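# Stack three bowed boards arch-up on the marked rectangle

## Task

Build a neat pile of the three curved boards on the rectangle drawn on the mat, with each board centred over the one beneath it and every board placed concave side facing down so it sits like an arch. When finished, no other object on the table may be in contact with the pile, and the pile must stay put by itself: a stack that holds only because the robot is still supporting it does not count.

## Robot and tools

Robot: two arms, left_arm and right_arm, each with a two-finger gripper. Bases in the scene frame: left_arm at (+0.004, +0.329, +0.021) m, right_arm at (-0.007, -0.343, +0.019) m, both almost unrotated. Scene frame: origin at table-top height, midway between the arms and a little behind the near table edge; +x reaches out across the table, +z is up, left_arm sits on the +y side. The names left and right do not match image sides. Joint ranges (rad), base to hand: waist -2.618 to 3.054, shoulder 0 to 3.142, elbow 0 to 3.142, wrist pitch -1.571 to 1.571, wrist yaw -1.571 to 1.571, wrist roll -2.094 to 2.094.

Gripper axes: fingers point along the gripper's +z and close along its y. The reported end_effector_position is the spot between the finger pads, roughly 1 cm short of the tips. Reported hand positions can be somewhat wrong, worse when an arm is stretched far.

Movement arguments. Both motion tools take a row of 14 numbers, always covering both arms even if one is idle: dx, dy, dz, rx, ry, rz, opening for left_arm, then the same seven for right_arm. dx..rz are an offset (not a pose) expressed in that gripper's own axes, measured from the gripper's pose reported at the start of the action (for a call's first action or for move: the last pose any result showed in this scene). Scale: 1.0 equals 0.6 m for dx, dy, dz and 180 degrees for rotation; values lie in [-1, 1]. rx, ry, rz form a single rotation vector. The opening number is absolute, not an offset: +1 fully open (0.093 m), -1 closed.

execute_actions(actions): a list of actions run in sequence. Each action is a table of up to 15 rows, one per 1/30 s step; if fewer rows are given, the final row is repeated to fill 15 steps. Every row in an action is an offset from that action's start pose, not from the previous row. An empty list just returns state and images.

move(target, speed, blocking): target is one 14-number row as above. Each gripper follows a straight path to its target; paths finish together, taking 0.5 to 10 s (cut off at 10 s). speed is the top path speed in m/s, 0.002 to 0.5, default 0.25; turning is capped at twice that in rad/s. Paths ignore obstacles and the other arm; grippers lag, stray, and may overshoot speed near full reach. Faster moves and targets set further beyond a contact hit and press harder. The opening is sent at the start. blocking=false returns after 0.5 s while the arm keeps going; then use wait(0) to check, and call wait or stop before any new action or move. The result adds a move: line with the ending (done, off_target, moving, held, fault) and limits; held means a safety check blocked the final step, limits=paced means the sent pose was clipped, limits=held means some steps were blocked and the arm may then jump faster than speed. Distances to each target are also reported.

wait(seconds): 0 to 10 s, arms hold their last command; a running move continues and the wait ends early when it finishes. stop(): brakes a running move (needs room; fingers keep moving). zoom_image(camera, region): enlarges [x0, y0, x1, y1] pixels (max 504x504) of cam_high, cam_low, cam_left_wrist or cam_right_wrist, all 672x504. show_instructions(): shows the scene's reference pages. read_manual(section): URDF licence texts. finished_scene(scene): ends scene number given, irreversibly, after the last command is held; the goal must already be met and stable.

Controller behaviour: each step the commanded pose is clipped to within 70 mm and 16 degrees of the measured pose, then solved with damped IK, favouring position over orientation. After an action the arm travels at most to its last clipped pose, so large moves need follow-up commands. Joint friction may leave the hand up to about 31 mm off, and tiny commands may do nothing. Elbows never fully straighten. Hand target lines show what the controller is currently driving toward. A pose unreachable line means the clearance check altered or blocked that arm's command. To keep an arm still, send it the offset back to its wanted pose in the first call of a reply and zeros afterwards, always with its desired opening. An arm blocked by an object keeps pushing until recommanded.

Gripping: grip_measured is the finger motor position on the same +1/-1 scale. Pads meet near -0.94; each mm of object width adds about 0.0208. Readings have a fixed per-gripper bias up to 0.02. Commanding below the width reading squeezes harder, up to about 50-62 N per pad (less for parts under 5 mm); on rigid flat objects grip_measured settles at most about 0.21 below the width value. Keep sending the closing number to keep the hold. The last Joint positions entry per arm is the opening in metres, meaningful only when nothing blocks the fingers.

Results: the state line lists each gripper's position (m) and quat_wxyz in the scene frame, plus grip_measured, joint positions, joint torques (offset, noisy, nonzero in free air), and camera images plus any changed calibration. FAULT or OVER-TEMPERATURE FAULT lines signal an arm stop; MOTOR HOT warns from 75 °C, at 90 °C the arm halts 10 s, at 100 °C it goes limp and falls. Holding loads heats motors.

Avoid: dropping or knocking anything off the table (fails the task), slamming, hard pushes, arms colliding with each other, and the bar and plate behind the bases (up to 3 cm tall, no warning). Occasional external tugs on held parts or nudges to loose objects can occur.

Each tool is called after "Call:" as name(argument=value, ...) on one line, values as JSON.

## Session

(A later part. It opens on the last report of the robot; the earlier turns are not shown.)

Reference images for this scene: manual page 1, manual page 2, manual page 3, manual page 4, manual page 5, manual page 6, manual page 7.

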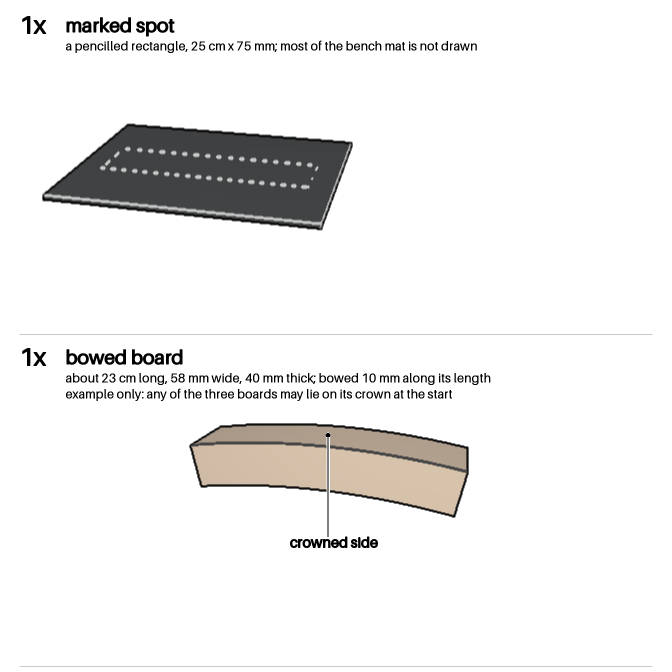

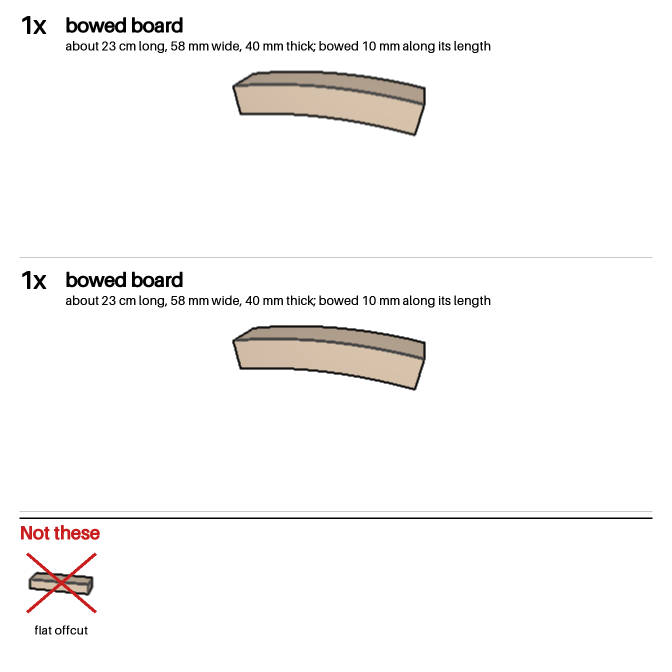

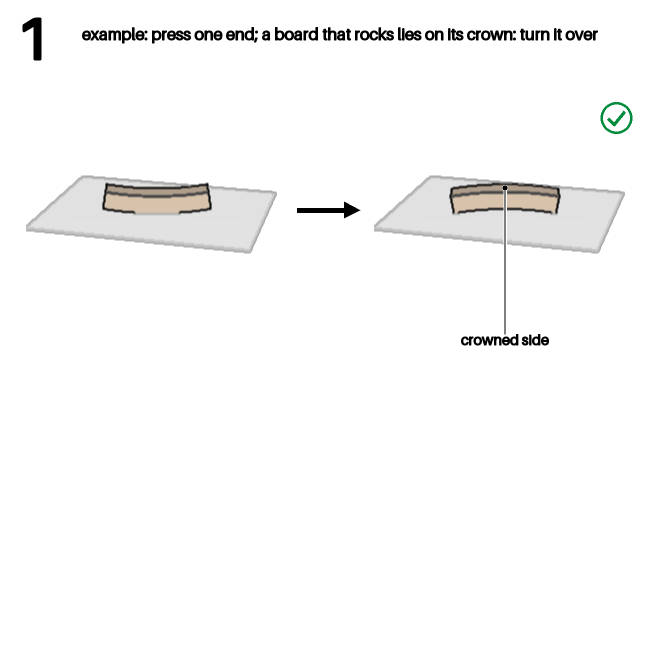

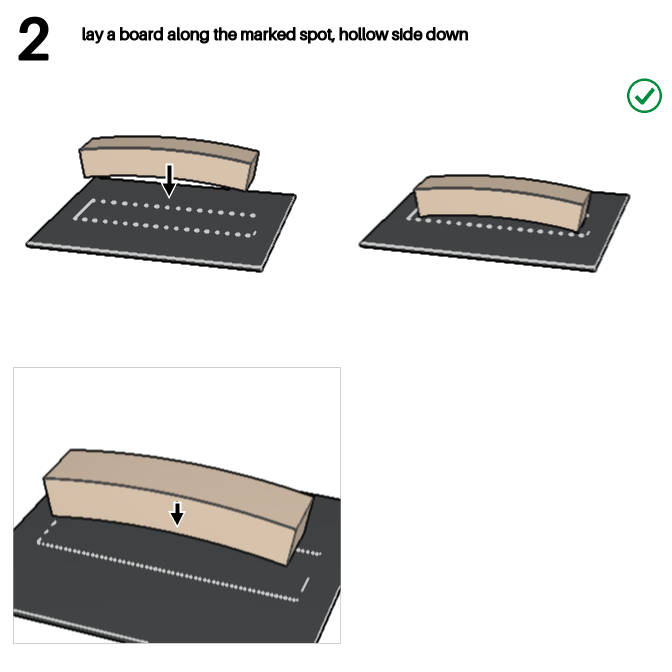

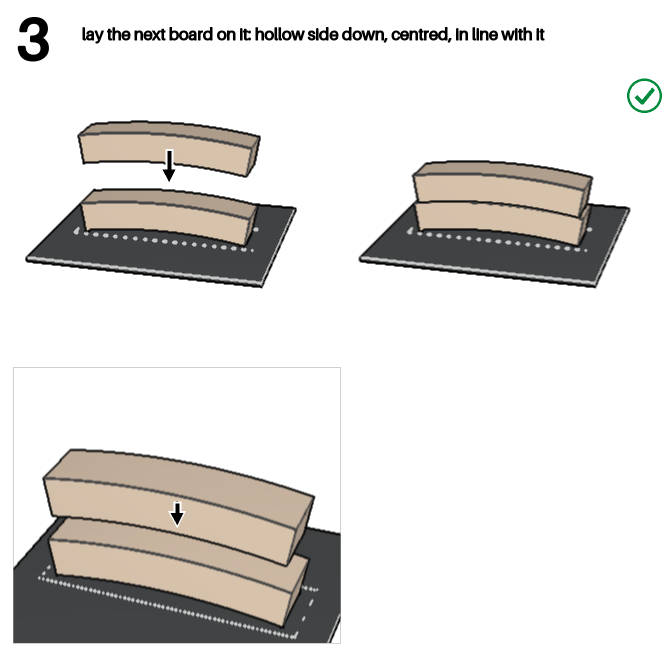

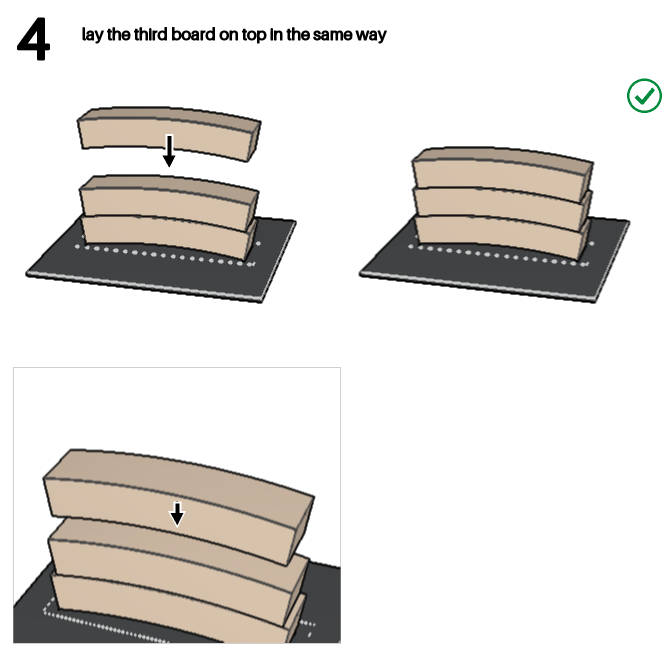

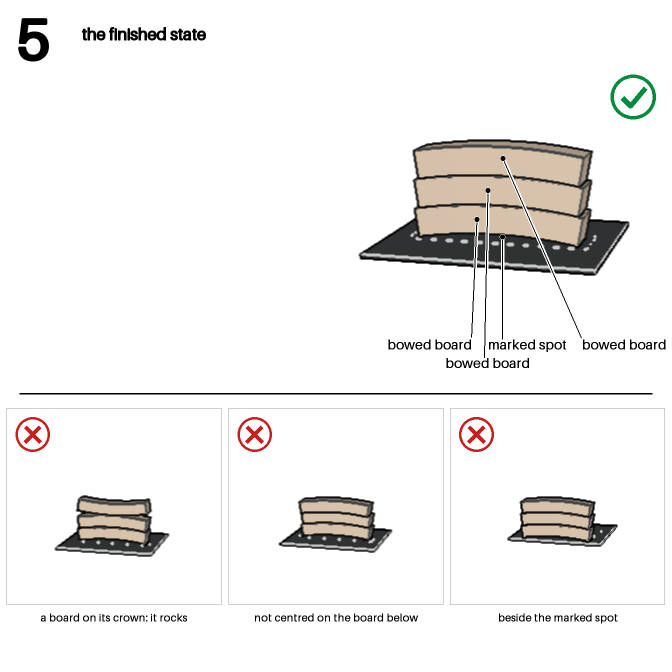

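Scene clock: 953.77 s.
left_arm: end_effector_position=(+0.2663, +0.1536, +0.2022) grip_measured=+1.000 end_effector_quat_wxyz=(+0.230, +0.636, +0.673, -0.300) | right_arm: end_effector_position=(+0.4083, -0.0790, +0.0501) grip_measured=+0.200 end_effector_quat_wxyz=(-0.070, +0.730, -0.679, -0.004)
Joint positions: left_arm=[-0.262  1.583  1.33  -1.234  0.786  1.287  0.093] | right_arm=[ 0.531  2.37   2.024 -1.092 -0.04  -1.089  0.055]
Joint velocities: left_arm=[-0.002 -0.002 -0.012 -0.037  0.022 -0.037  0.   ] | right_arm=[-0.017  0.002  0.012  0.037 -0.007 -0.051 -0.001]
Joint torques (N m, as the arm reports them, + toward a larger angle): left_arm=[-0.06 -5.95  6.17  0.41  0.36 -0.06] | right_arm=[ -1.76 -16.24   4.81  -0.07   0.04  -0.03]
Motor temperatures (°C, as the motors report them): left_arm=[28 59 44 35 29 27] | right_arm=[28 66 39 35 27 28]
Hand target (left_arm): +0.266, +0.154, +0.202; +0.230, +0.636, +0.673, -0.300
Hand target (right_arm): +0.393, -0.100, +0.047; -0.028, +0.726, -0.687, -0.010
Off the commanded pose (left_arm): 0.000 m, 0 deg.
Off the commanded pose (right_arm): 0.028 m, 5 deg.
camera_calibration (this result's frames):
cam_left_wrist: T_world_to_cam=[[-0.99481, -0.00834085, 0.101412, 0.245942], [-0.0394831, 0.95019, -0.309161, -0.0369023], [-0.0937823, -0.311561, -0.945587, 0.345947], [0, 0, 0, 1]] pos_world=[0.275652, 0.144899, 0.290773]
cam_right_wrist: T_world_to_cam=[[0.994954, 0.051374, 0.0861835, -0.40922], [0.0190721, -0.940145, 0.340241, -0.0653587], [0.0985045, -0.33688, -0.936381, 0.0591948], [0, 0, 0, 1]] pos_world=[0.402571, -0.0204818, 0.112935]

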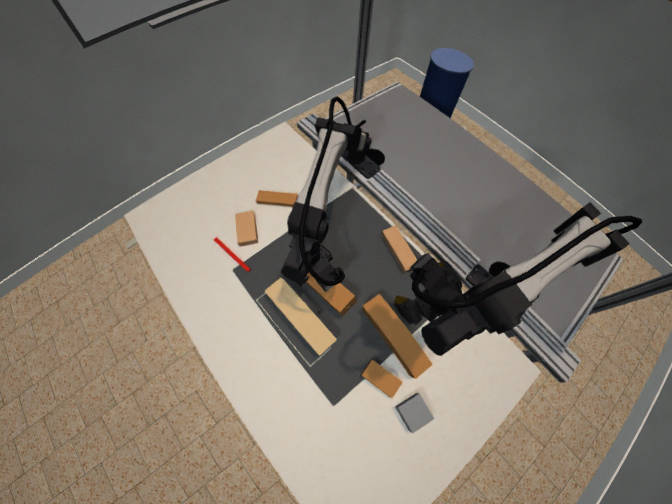

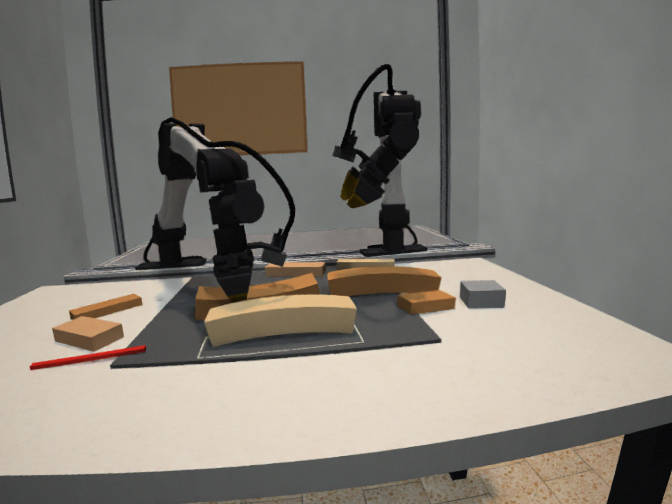

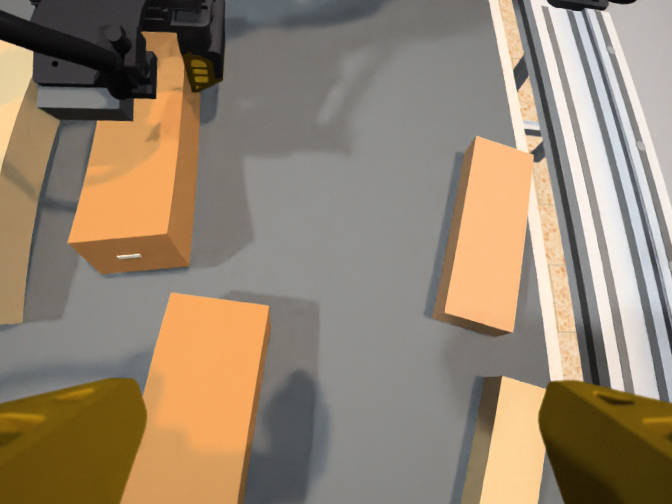

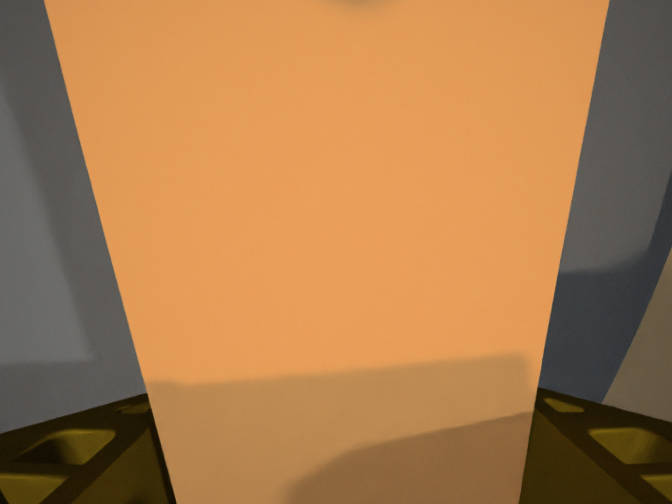

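Call:
move(target=[0,0,0,0,0,0,1, 0,0.06,-0.02,0.17,0,0,-0.3], speed=0.05)

Call:
move(target=[0,0,0,0,0,0,1, 0,0.072,-0.02,0.2,0,0,-0.3], speed=0.05)

Scene clock: 962.90 s.
left_arm: end_effector_position=(+0.2663, +0.1536, +0.2022) grip_measured=+1.000 end_effector_quat_wxyz=(+0.230, +0.636, +0.673, -0.300) | right_arm: end_effector_position=(+0.3804, -0.0833, +0.0582) grip_measured=+0.201 end_effector_quat_wxyz=(-0.264, +0.683, -0.659, +0.173)
Joint positions: left_arm=[-0.262  1.583  1.33  -1.234  0.786  1.287  0.093] | right_arm=[ 0.668  1.935  1.177 -0.225  0.277 -1.005  0.055]
Joint velocities: left_arm=[-0.002  0.002 -0.002 -0.007  0.022 -0.022  0.   ] | right_arm=[-0.017 -0.007  0.002  0.007 -0.007 -0.022 -0.001]
Joint torques (N m, as the arm reports them, + toward a larger angle): left_arm=[-0.11 -5.99  6.14  0.44  0.41 -0.07] | right_arm=[  0.93 -13.39   5.46   1.32   0.16   0.12]
Motor temperatures (°C, as the motors report them): left_arm=[28 58 44 35 29 27] | right_arm=[28 67 39 35 27 28]
Hand target (left_arm): +0.266, +0.154, +0.202; +0.230, +0.636, +0.673, -0.300
Hand target (right_arm): +0.372, -0.083, +0.060; -0.263, +0.686, -0.656, +0.171
Off the commanded pose (left_arm): 0.000 m, 0 deg.
Off the commanded pose (right_arm): 0.009 m, 1 deg.
move: done
camera_calibration (this result's frames):
cam_left_wrist: T_world_to_cam=[[-0.99481, -0.00834085, 0.101412, 0.245942], [-0.0394831, 0.95019, -0.309161, -0.0369023], [-0.0937823, -0.311561, -0.945587, 0.345947], [0, 0, 0, 1]] pos_world=[0.275652, 0.144899, 0.290773]
cam_right_wrist: T_world_to_cam=[[0.815195, -0.0219968, 0.578769, -0.348265], [-0.198793, -0.949201, 0.243925, 0.016142], [0.544002, -0.313902, -0.778157, -0.108695], [0, 0, 0, 1]] pos_world=[0.346243, -0.0264582, 0.113046]

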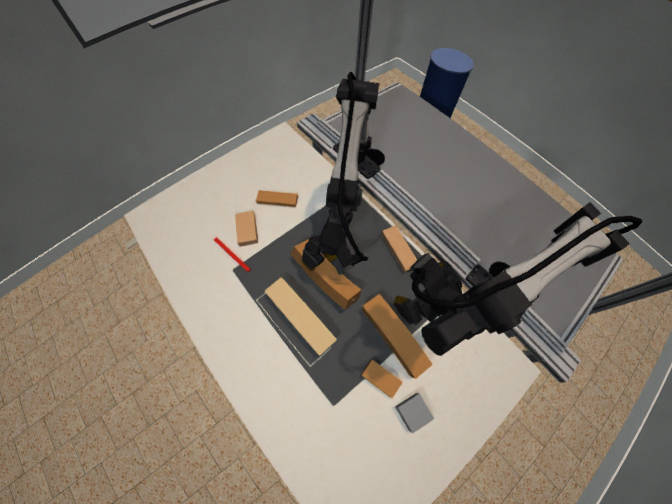

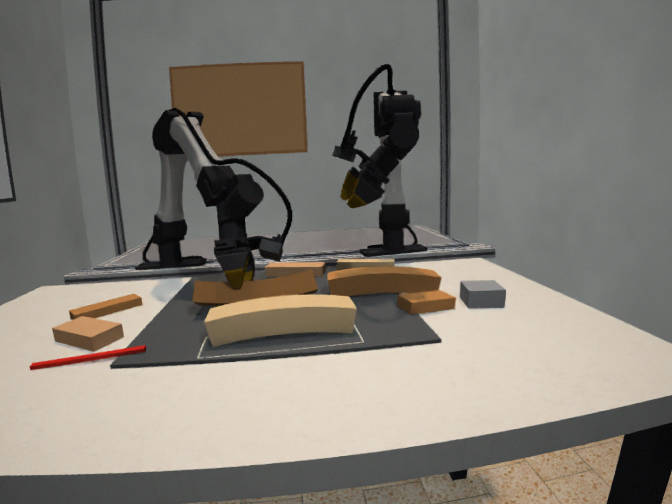

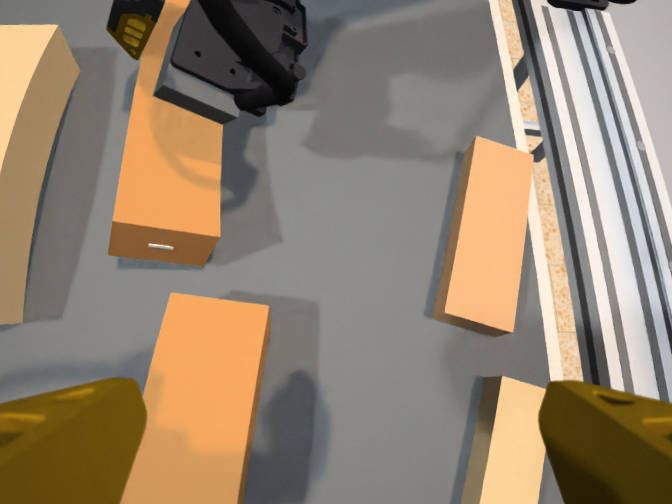

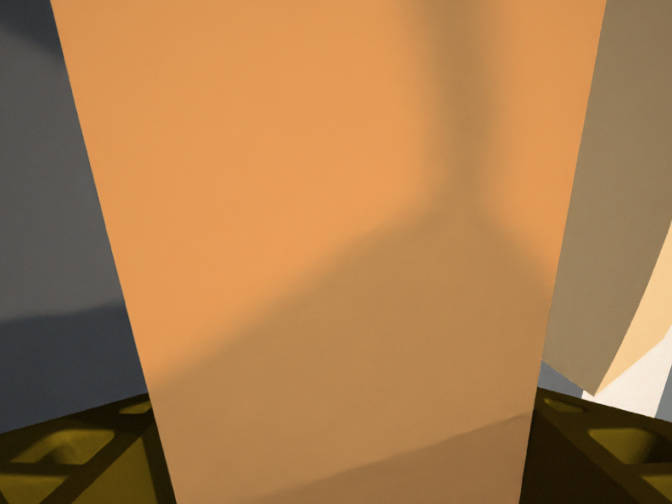

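Scene clock: 969.47 s.
left_arm: end_effector_position=(+0.2663, +0.1536, +0.2022) grip_measured=+1.000 end_effector_quat_wxyz=(+0.230, +0.636, +0.673, -0.300) | right_arm: end_effector_position=(+0.3461, -0.0886, +0.0673) grip_measured=+0.201 end_effector_quat_wxyz=(-0.476, +0.546, -0.574, +0.382)
Joint positions: left_arm=[-0.262  1.583  1.33  -1.234  0.786  1.287  0.093] | right_arm=[ 0.88   2.038  0.632  1.039  0.784 -1.177  0.055]
Joint velocities: left_arm=[-0.012  0.007 -0.027 -0.022 -0.022 -0.066  0.   ] | right_arm=[-0.002  0.012 -0.022  0.081 -0.022 -0.081  0.   ]
Joint torques (N m, as the arm reports them, + toward a larger angle): left_arm=[ 0.01 -6.17  6.1   0.44  0.37 -0.07] | right_arm=[ 0.46 -6.48  3.02  1.86 -0.29  0.34]
Motor temperatures (°C, as the motors report them): left_arm=[28 58 44 35 29 27] | right_arm=[28 64 38 37 27 28]
Hand target (left_arm): +0.266, +0.154, +0.202; +0.230, +0.636, +0.673, -0.300
Hand target (right_arm): +0.336, -0.086, +0.043; -0.464, +0.569, -0.573, +0.364
Off the commanded pose (left_arm): 0.000 m, 0 deg.
Off the commanded pose (right_arm): 0.026 m, 3 deg.
move: off_target (right_arm)
camera_calibration (this result's frames):
cam_left_wrist: T_world_to_cam=[[-0.99481, -0.00834085, 0.101412, 0.245942], [-0.0394831, 0.95019, -0.309161, -0.0369023], [-0.0937823, -0.311561, -0.945587, 0.345947], [0, 0, 0, 1]] pos_world=[0.275652, 0.144899, 0.290773]
cam_right_wrist: T_world_to_cam=[[0.273625, -0.127833, 0.953304, -0.172842], [-0.38031, -0.92474, -0.0148425, 0.0843926], [0.883455, -0.35849, -0.301648, -0.238104], [0, 0, 0, 1]] pos_world=[0.289744, -0.0294116, 0.0942001]

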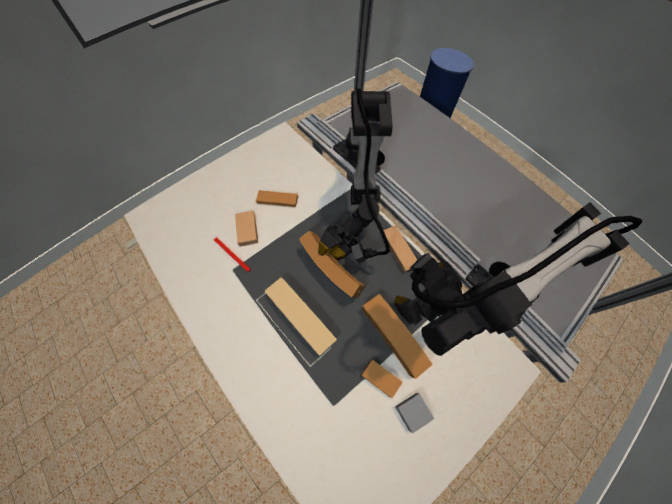

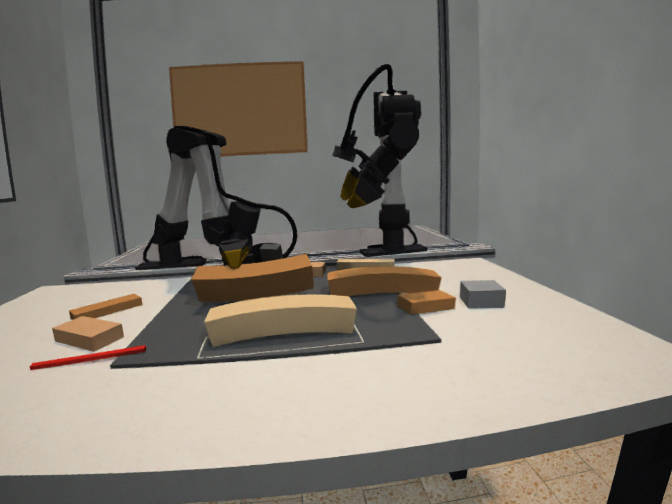

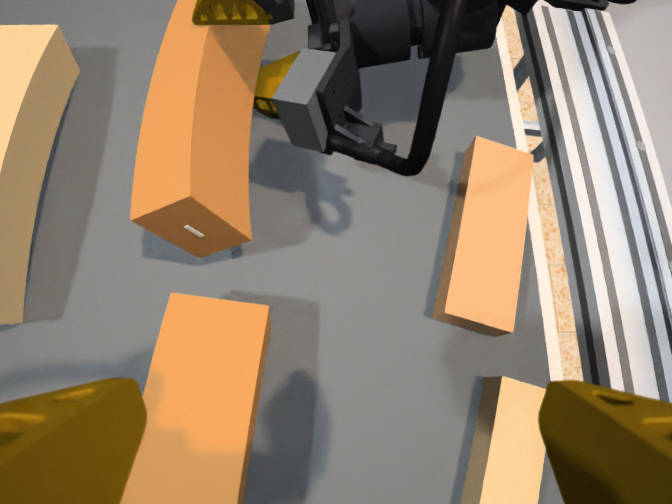

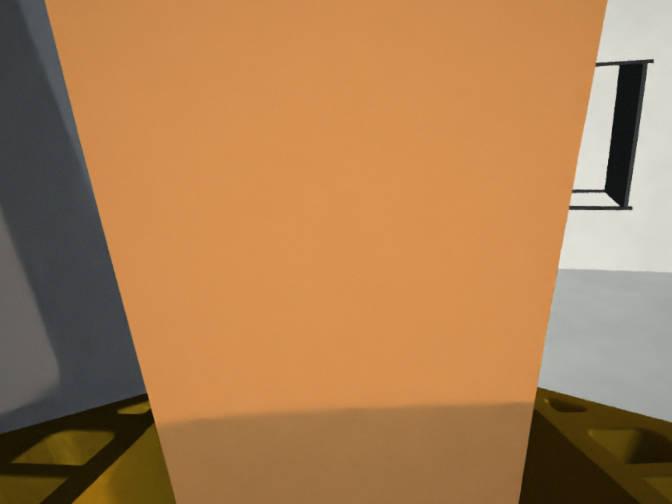

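About 72°. Loosen and withdraw.

Call:
move(target=[0,0,0,0,0,0,1, 0,0,0,0,0,0,0.35], speed=0.05)

Call:
move(target=[0,0,0,0,0,0,1, 0,0,-0.15,0,0,0,0.35], speed=0.04)

Scene clock: 972.43 s.
left_arm: end_effector_position=(+0.2663, +0.1536, +0.2022) grip_measured=+1.000 end_effector_quat_wxyz=(+0.230, +0.636, +0.673, -0.300) | right_arm: end_effector_position=(+0.3461, -0.0890, +0.0679) grip_measured=+0.351 end_effector_quat_wxyz=(-0.475, +0.547, -0.572, +0.386)
Joint positions: left_arm=[-0.262  1.583  1.33  -1.234  0.786  1.287  0.093] | right_arm=[ 0.88   2.04   0.631  1.046  0.788 -1.188  0.062]
Joint velocities: left_arm=[-0.007 -0.017  0.002 -0.022 -0.037  0.037  0.   ] | right_arm=[-0.007  0.012  0.002  0.037 -0.081  0.007 -0.   ]
Joint torques (N m, as the arm reports them, + toward a larger angle): left_arm=[ 0.01 -5.95  6.17  0.37  0.4  -0.07] | right_arm=[-0.25 -9.65  4.63  1.87  0.13  0.16]
Motor temperatures (°C, as the motors report them): left_arm=[28 57 44 34 29 27] | right_arm=[28 63 38 37 27 28]
Hand target (left_arm): +0.266, +0.154, +0.202; +0.230, +0.636, +0.673, -0.300
Hand target (right_arm): +0.346, -0.089, +0.067; -0.475, +0.546, -0.574, +0.382
Off the commanded pose (left_arm): 0.000 m, 0 deg.
Off the commanded pose (right_arm): 0.001 m, 1 deg.
move: done
camera_calibration (this result's frames):
cam_left_wrist: T_world_to_cam=[[-0.99481, -0.00834085, 0.101412, 0.245942], [-0.0394831, 0.95019, -0.309161, -0.0369023], [-0.0937823, -0.311561, -0.945587, 0.345947], [0, 0, 0, 1]] pos_world=[0.275652, 0.144899, 0.290773]
cam_right_wrist: T_world_to_cam=[[0.269149, -0.119981, 0.955596, -0.171382], [-0.380204, -0.924858, -0.00903503, 0.0836175], [0.884875, -0.36089, -0.294542, -0.239263], [0, 0, 0, 1]] pos_world=[0.289637, -0.0295759, 0.0940545]

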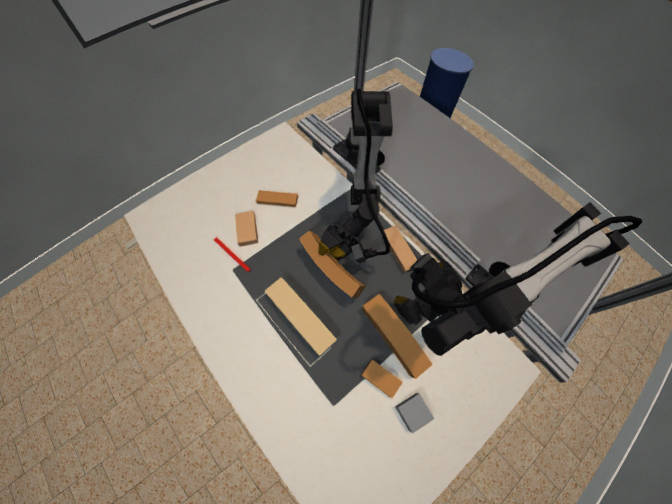

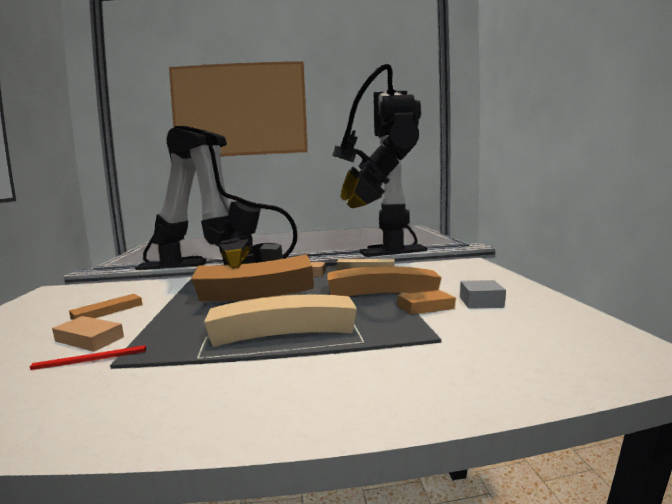

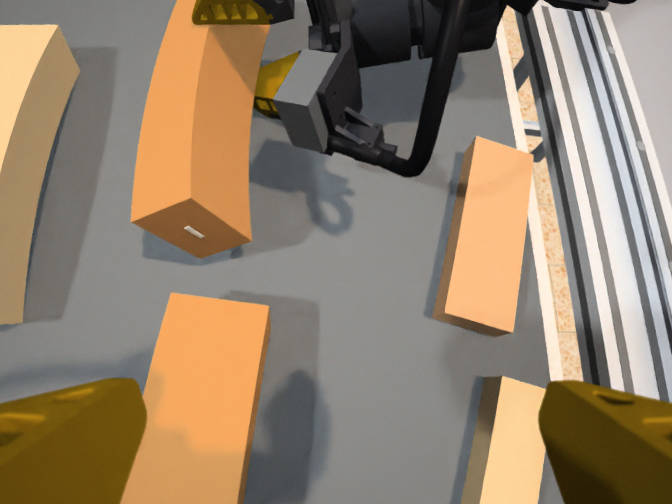

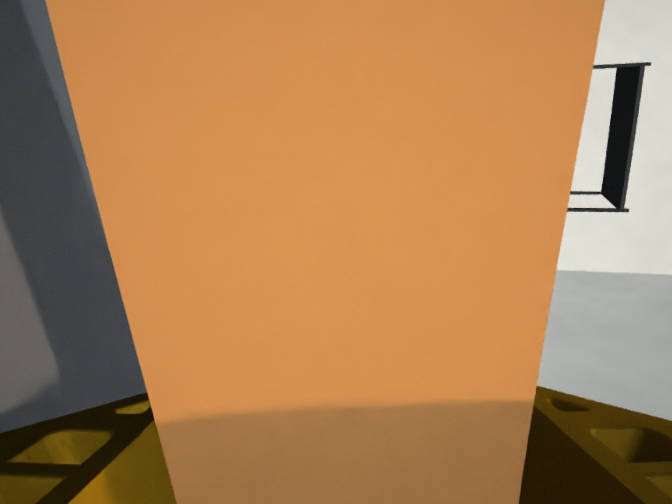

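Scene clock: 975.13 s.
left_arm: end_effector_position=(+0.2663, +0.1536, +0.2022) grip_measured=+1.000 end_effector_quat_wxyz=(+0.230, +0.636, +0.673, -0.300) | right_arm: end_effector_position=(+0.2583, -0.0950, +0.0708) grip_measured=+0.351 end_effector_quat_wxyz=(-0.444, +0.584, -0.561, +0.384)
Joint positions: left_arm=[-0.262  1.583  1.33  -1.234  0.786  1.287  0.093] | right_arm=[ 1.124  1.809  0.46   0.764  0.974 -1.024  0.062]
Joint velocities: left_arm=[-0.002 -0.007  0.022 -0.051 -0.037  0.007  0.   ] | right_arm=[-0.007  0.002 -0.002 -0.037  0.037  0.007 -0.001]
Joint torques (N m, as the arm reports them, + toward a larger angle): left_arm=[-0.03 -5.99  6.11  0.38  0.39 -0.08] | right_arm=[  0.57 -10.36   4.17   2.07   0.72   0.3 ]
Motor temperatures (°C, as the motors report them): left_arm=[28 57 44 34 29 27] | right_arm=[28 63 38 38 27 28]
Hand target (left_arm): +0.266, +0.154, +0.202; +0.230, +0.636, +0.673, -0.300
Hand target (right_arm): +0.259, -0.095, +0.090; -0.473, +0.548, -0.574, +0.382
Off the commanded pose (left_arm): 0.000 m, 0 deg.
Off the commanded pose (right_arm): 0.020 m, 6 deg.
move: off_target (right_arm)
camera_calibration (this result's frames):
cam_left_wrist: T_world_to_cam=[[-0.99481, -0.00834085, 0.101412, 0.245942], [-0.0394831, 0.95019, -0.309161, -0.0369023], [-0.0937823, -0.311561, -0.945587, 0.345947], [0, 0, 0, 1]] pos_world=[0.275652, 0.144899, 0.290773]
cam_right_wrist: T_world_to_cam=[[0.324627, -0.0394491, 0.945019, -0.157169], [-0.349774, -0.933309, 0.0811921, 0.0297209], [0.878792, -0.356901, -0.316776, -0.159387], [0, 0, 0, 1]] pos_world=[0.201485, -0.0353467, 0.095625]

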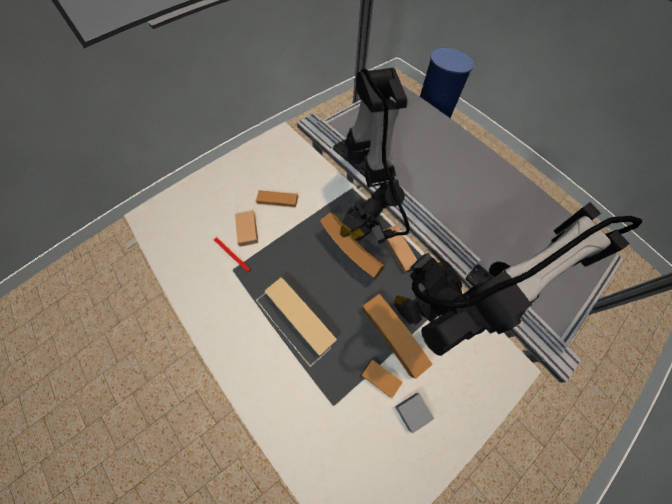

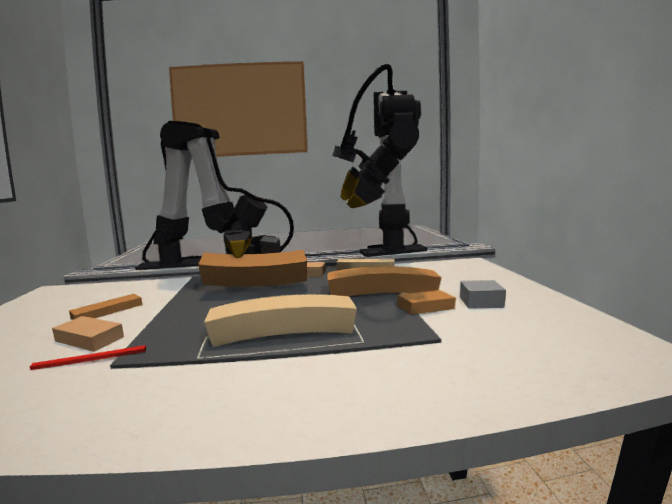

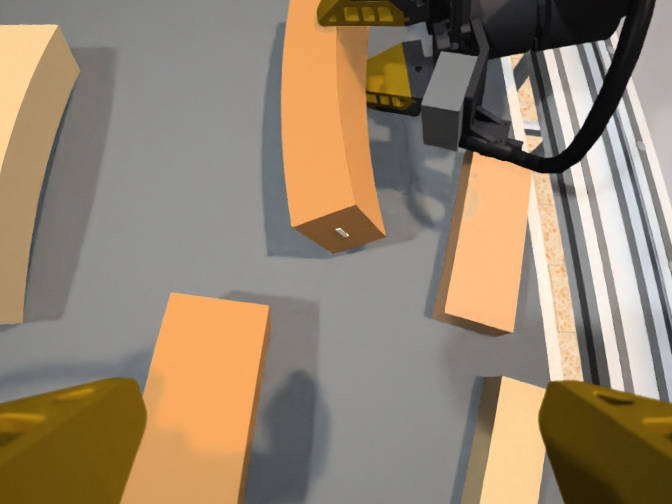

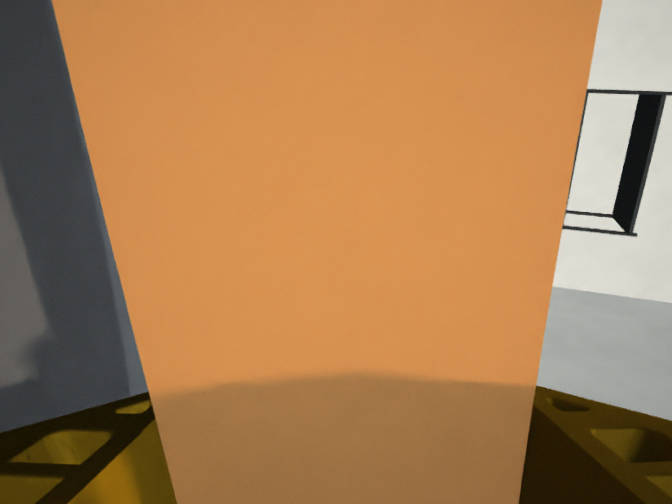

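Call:
move(target=[0,0,0,0,0,0,1, 0,-0.05,0.11,0.03,0,0,0.2], speed=0.04)

Call:
move(target=[0,0,0,0,0,0,1, 0,0,-0.12,0,0,0,0.85], speed=0.03)

Scene clock: 979.73 s.
left_arm: end_effector_position=(+0.2663, +0.1536, +0.2022) grip_measured=+1.000 end_effector_quat_wxyz=(+0.230, +0.636, +0.673, -0.300) | right_arm: end_effector_position=(+0.3194, -0.0963, +0.0672) grip_measured=+0.226 end_effector_quat_wxyz=(-0.444, +0.589, -0.534, +0.413)
Joint positions: left_arm=[-0.262  1.583  1.33  -1.234  0.786  1.287  0.093] | right_arm=[ 0.935  1.979  0.542  1.036  0.83  -1.286  0.056]
Joint velocities: left_arm=[ 0.007 -0.017  0.007 -0.022 -0.007  0.007  0.   ] | right_arm=[-0.007 -0.007  0.012  0.007  0.007 -0.081 -0.   ]
Joint torques (N m, as the arm reports them, + toward a larger angle): left_arm=[ 0.1  -6.09  6.02  0.41  0.4  -0.12] | right_arm=[-1.42 -7.85  6.55  2.39  0.16  0.18]
Motor temperatures (°C, as the motors report them): left_arm=[28 57 44 34 29 27] | right_arm=[28 61 38 39 27 28]
Hand target (left_arm): +0.266, +0.154, +0.202; +0.230, +0.636, +0.673, -0.300
Hand target (right_arm): +0.330, -0.091, +0.079; -0.471, +0.562, -0.541, +0.411
Off the commanded pose (left_arm): 0.000 m, 0 deg.
Off the commanded pose (right_arm): 0.017 m, 4 deg.
move: off_target (right_arm)
camera_calibration (this result's frames):
cam_left_wrist: T_world_to_cam=[[-0.99481, -0.00834085, 0.101412, 0.245942], [-0.0394831, 0.95019, -0.309161, -0.0369023], [-0.0937823, -0.311561, -0.945587, 0.345947], [0, 0, 0, 1]] pos_world=[0.275652, 0.144899, 0.290773]
cam_right_wrist: T_world_to_cam=[[0.27315, 0.0192895, 0.961778, -0.15272], [-0.342697, -0.932254, 0.116025, 0.0456049], [0.898859, -0.361291, -0.248035, -0.226127], [0, 0, 0, 1]] pos_world=[0.2606, -0.0362362, 0.085504]

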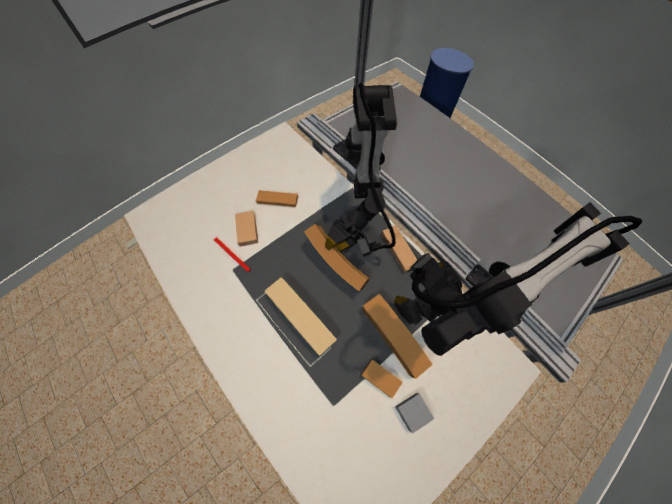

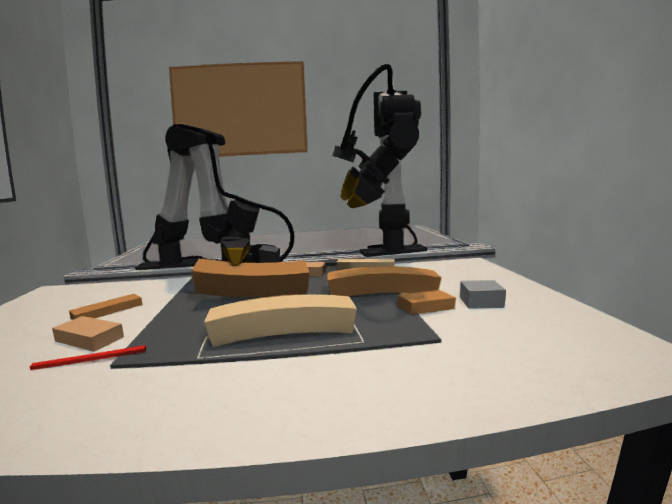

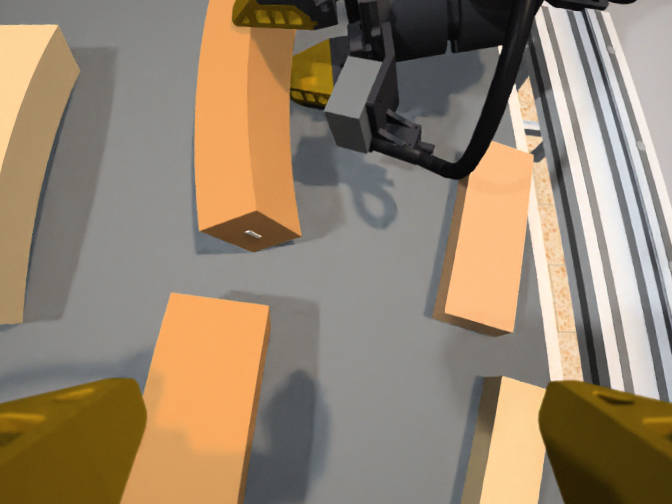

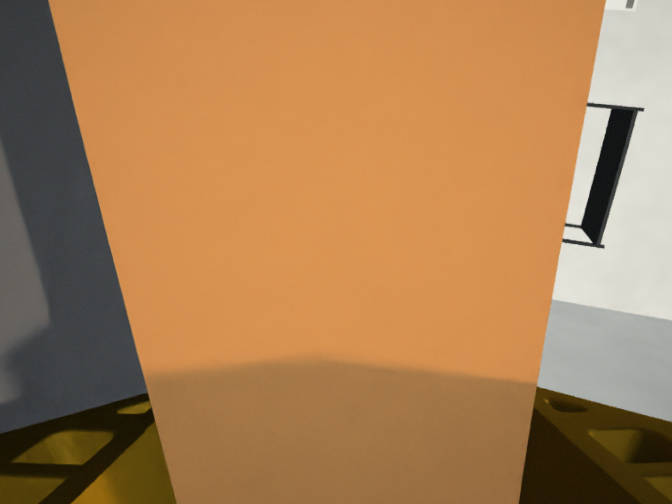

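Scene clock: 982.57 s.
left_arm: end_effector_position=(+0.2663, +0.1536, +0.2022) grip_measured=+1.000 end_effector_quat_wxyz=(+0.230, +0.636, +0.673, -0.300) | right_arm: end_effector_position=(+0.2553, -0.0952, +0.0895) grip_measured=+0.847 end_effector_quat_wxyz=(-0.453, +0.583, -0.538, +0.407)
Joint positions: left_arm=[-0.262  1.583  1.33  -1.234  0.786  1.287  0.093] | right_arm=[ 1.143  1.766  0.44   0.818  1.014 -1.122  0.086]
Joint velocities: left_arm=[-0.007 -0.002 -0.022  0.051  0.037 -0.095  0.   ] | right_arm=[-0.002  0.007 -0.017  0.022  0.081  0.007  0.   ]
Joint torques (N m, as the arm reports them, + toward a larger angle): left_arm=[-0.13 -5.97  6.16  0.36  0.43 -0.1 ] | right_arm=[ 0.57 -8.59  3.39  1.44  0.33  0.12]
Motor temperatures (°C, as the motors report them): left_arm=[28 57 44 34 29 27] | right_arm=[28 60 38 39 27 28]
Hand target (left_arm): +0.266, +0.154, +0.202; +0.230, +0.636, +0.673, -0.300
Hand target (right_arm): +0.250, -0.101, +0.086; -0.444, +0.590, -0.535, +0.411
Off the commanded pose (left_arm): 0.000 m, 0 deg.
Off the commanded pose (right_arm): 0.009 m, 1 deg.
move: done
camera_calibration (this result's frames):
cam_left_wrist: T_world_to_cam=[[-0.99481, -0.00834085, 0.101412, 0.245942], [-0.0394831, 0.95019, -0.309161, -0.0369023], [-0.0937823, -0.311561, -0.945587, 0.345947], [0, 0, 0, 1]] pos_world=[0.275652, 0.144899, 0.290773]
cam_right_wrist: T_world_to_cam=[[0.269241, -0.00418261, 0.963064, -0.158066], [-0.342723, -0.934945, 0.0917535, 0.0239839], [0.900028, -0.354768, -0.253159, -0.161805], [0, 0, 0, 1]] pos_world=[0.196407, -0.0356409, 0.109065]

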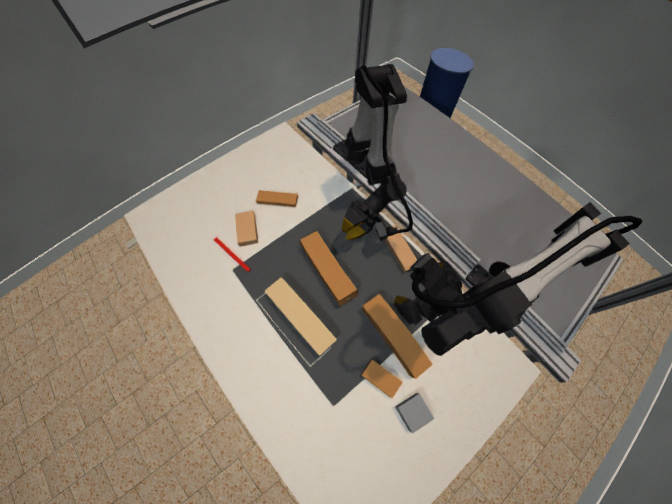

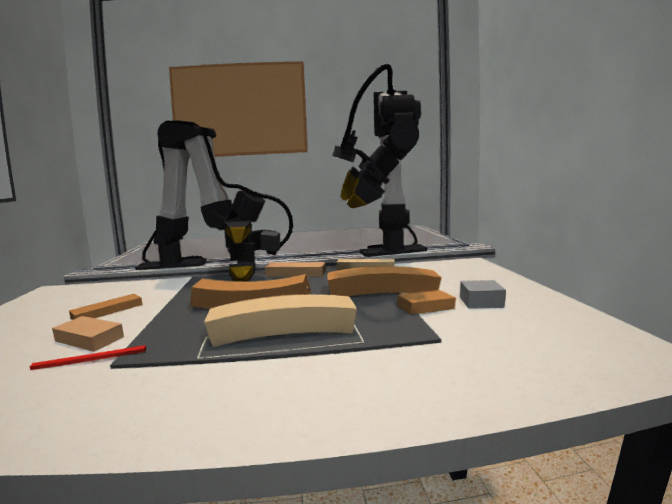

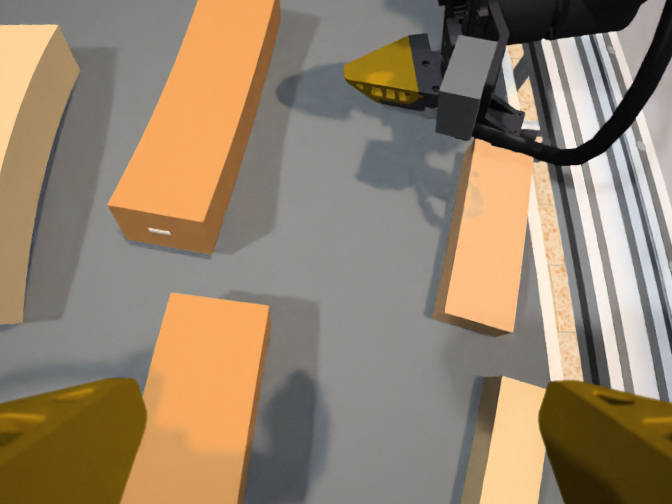

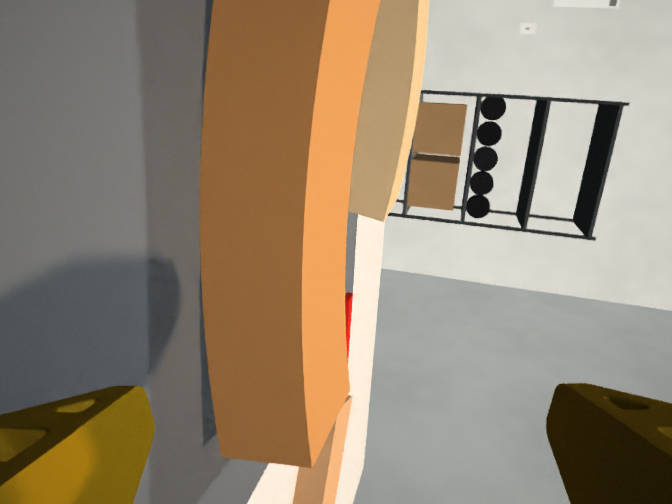

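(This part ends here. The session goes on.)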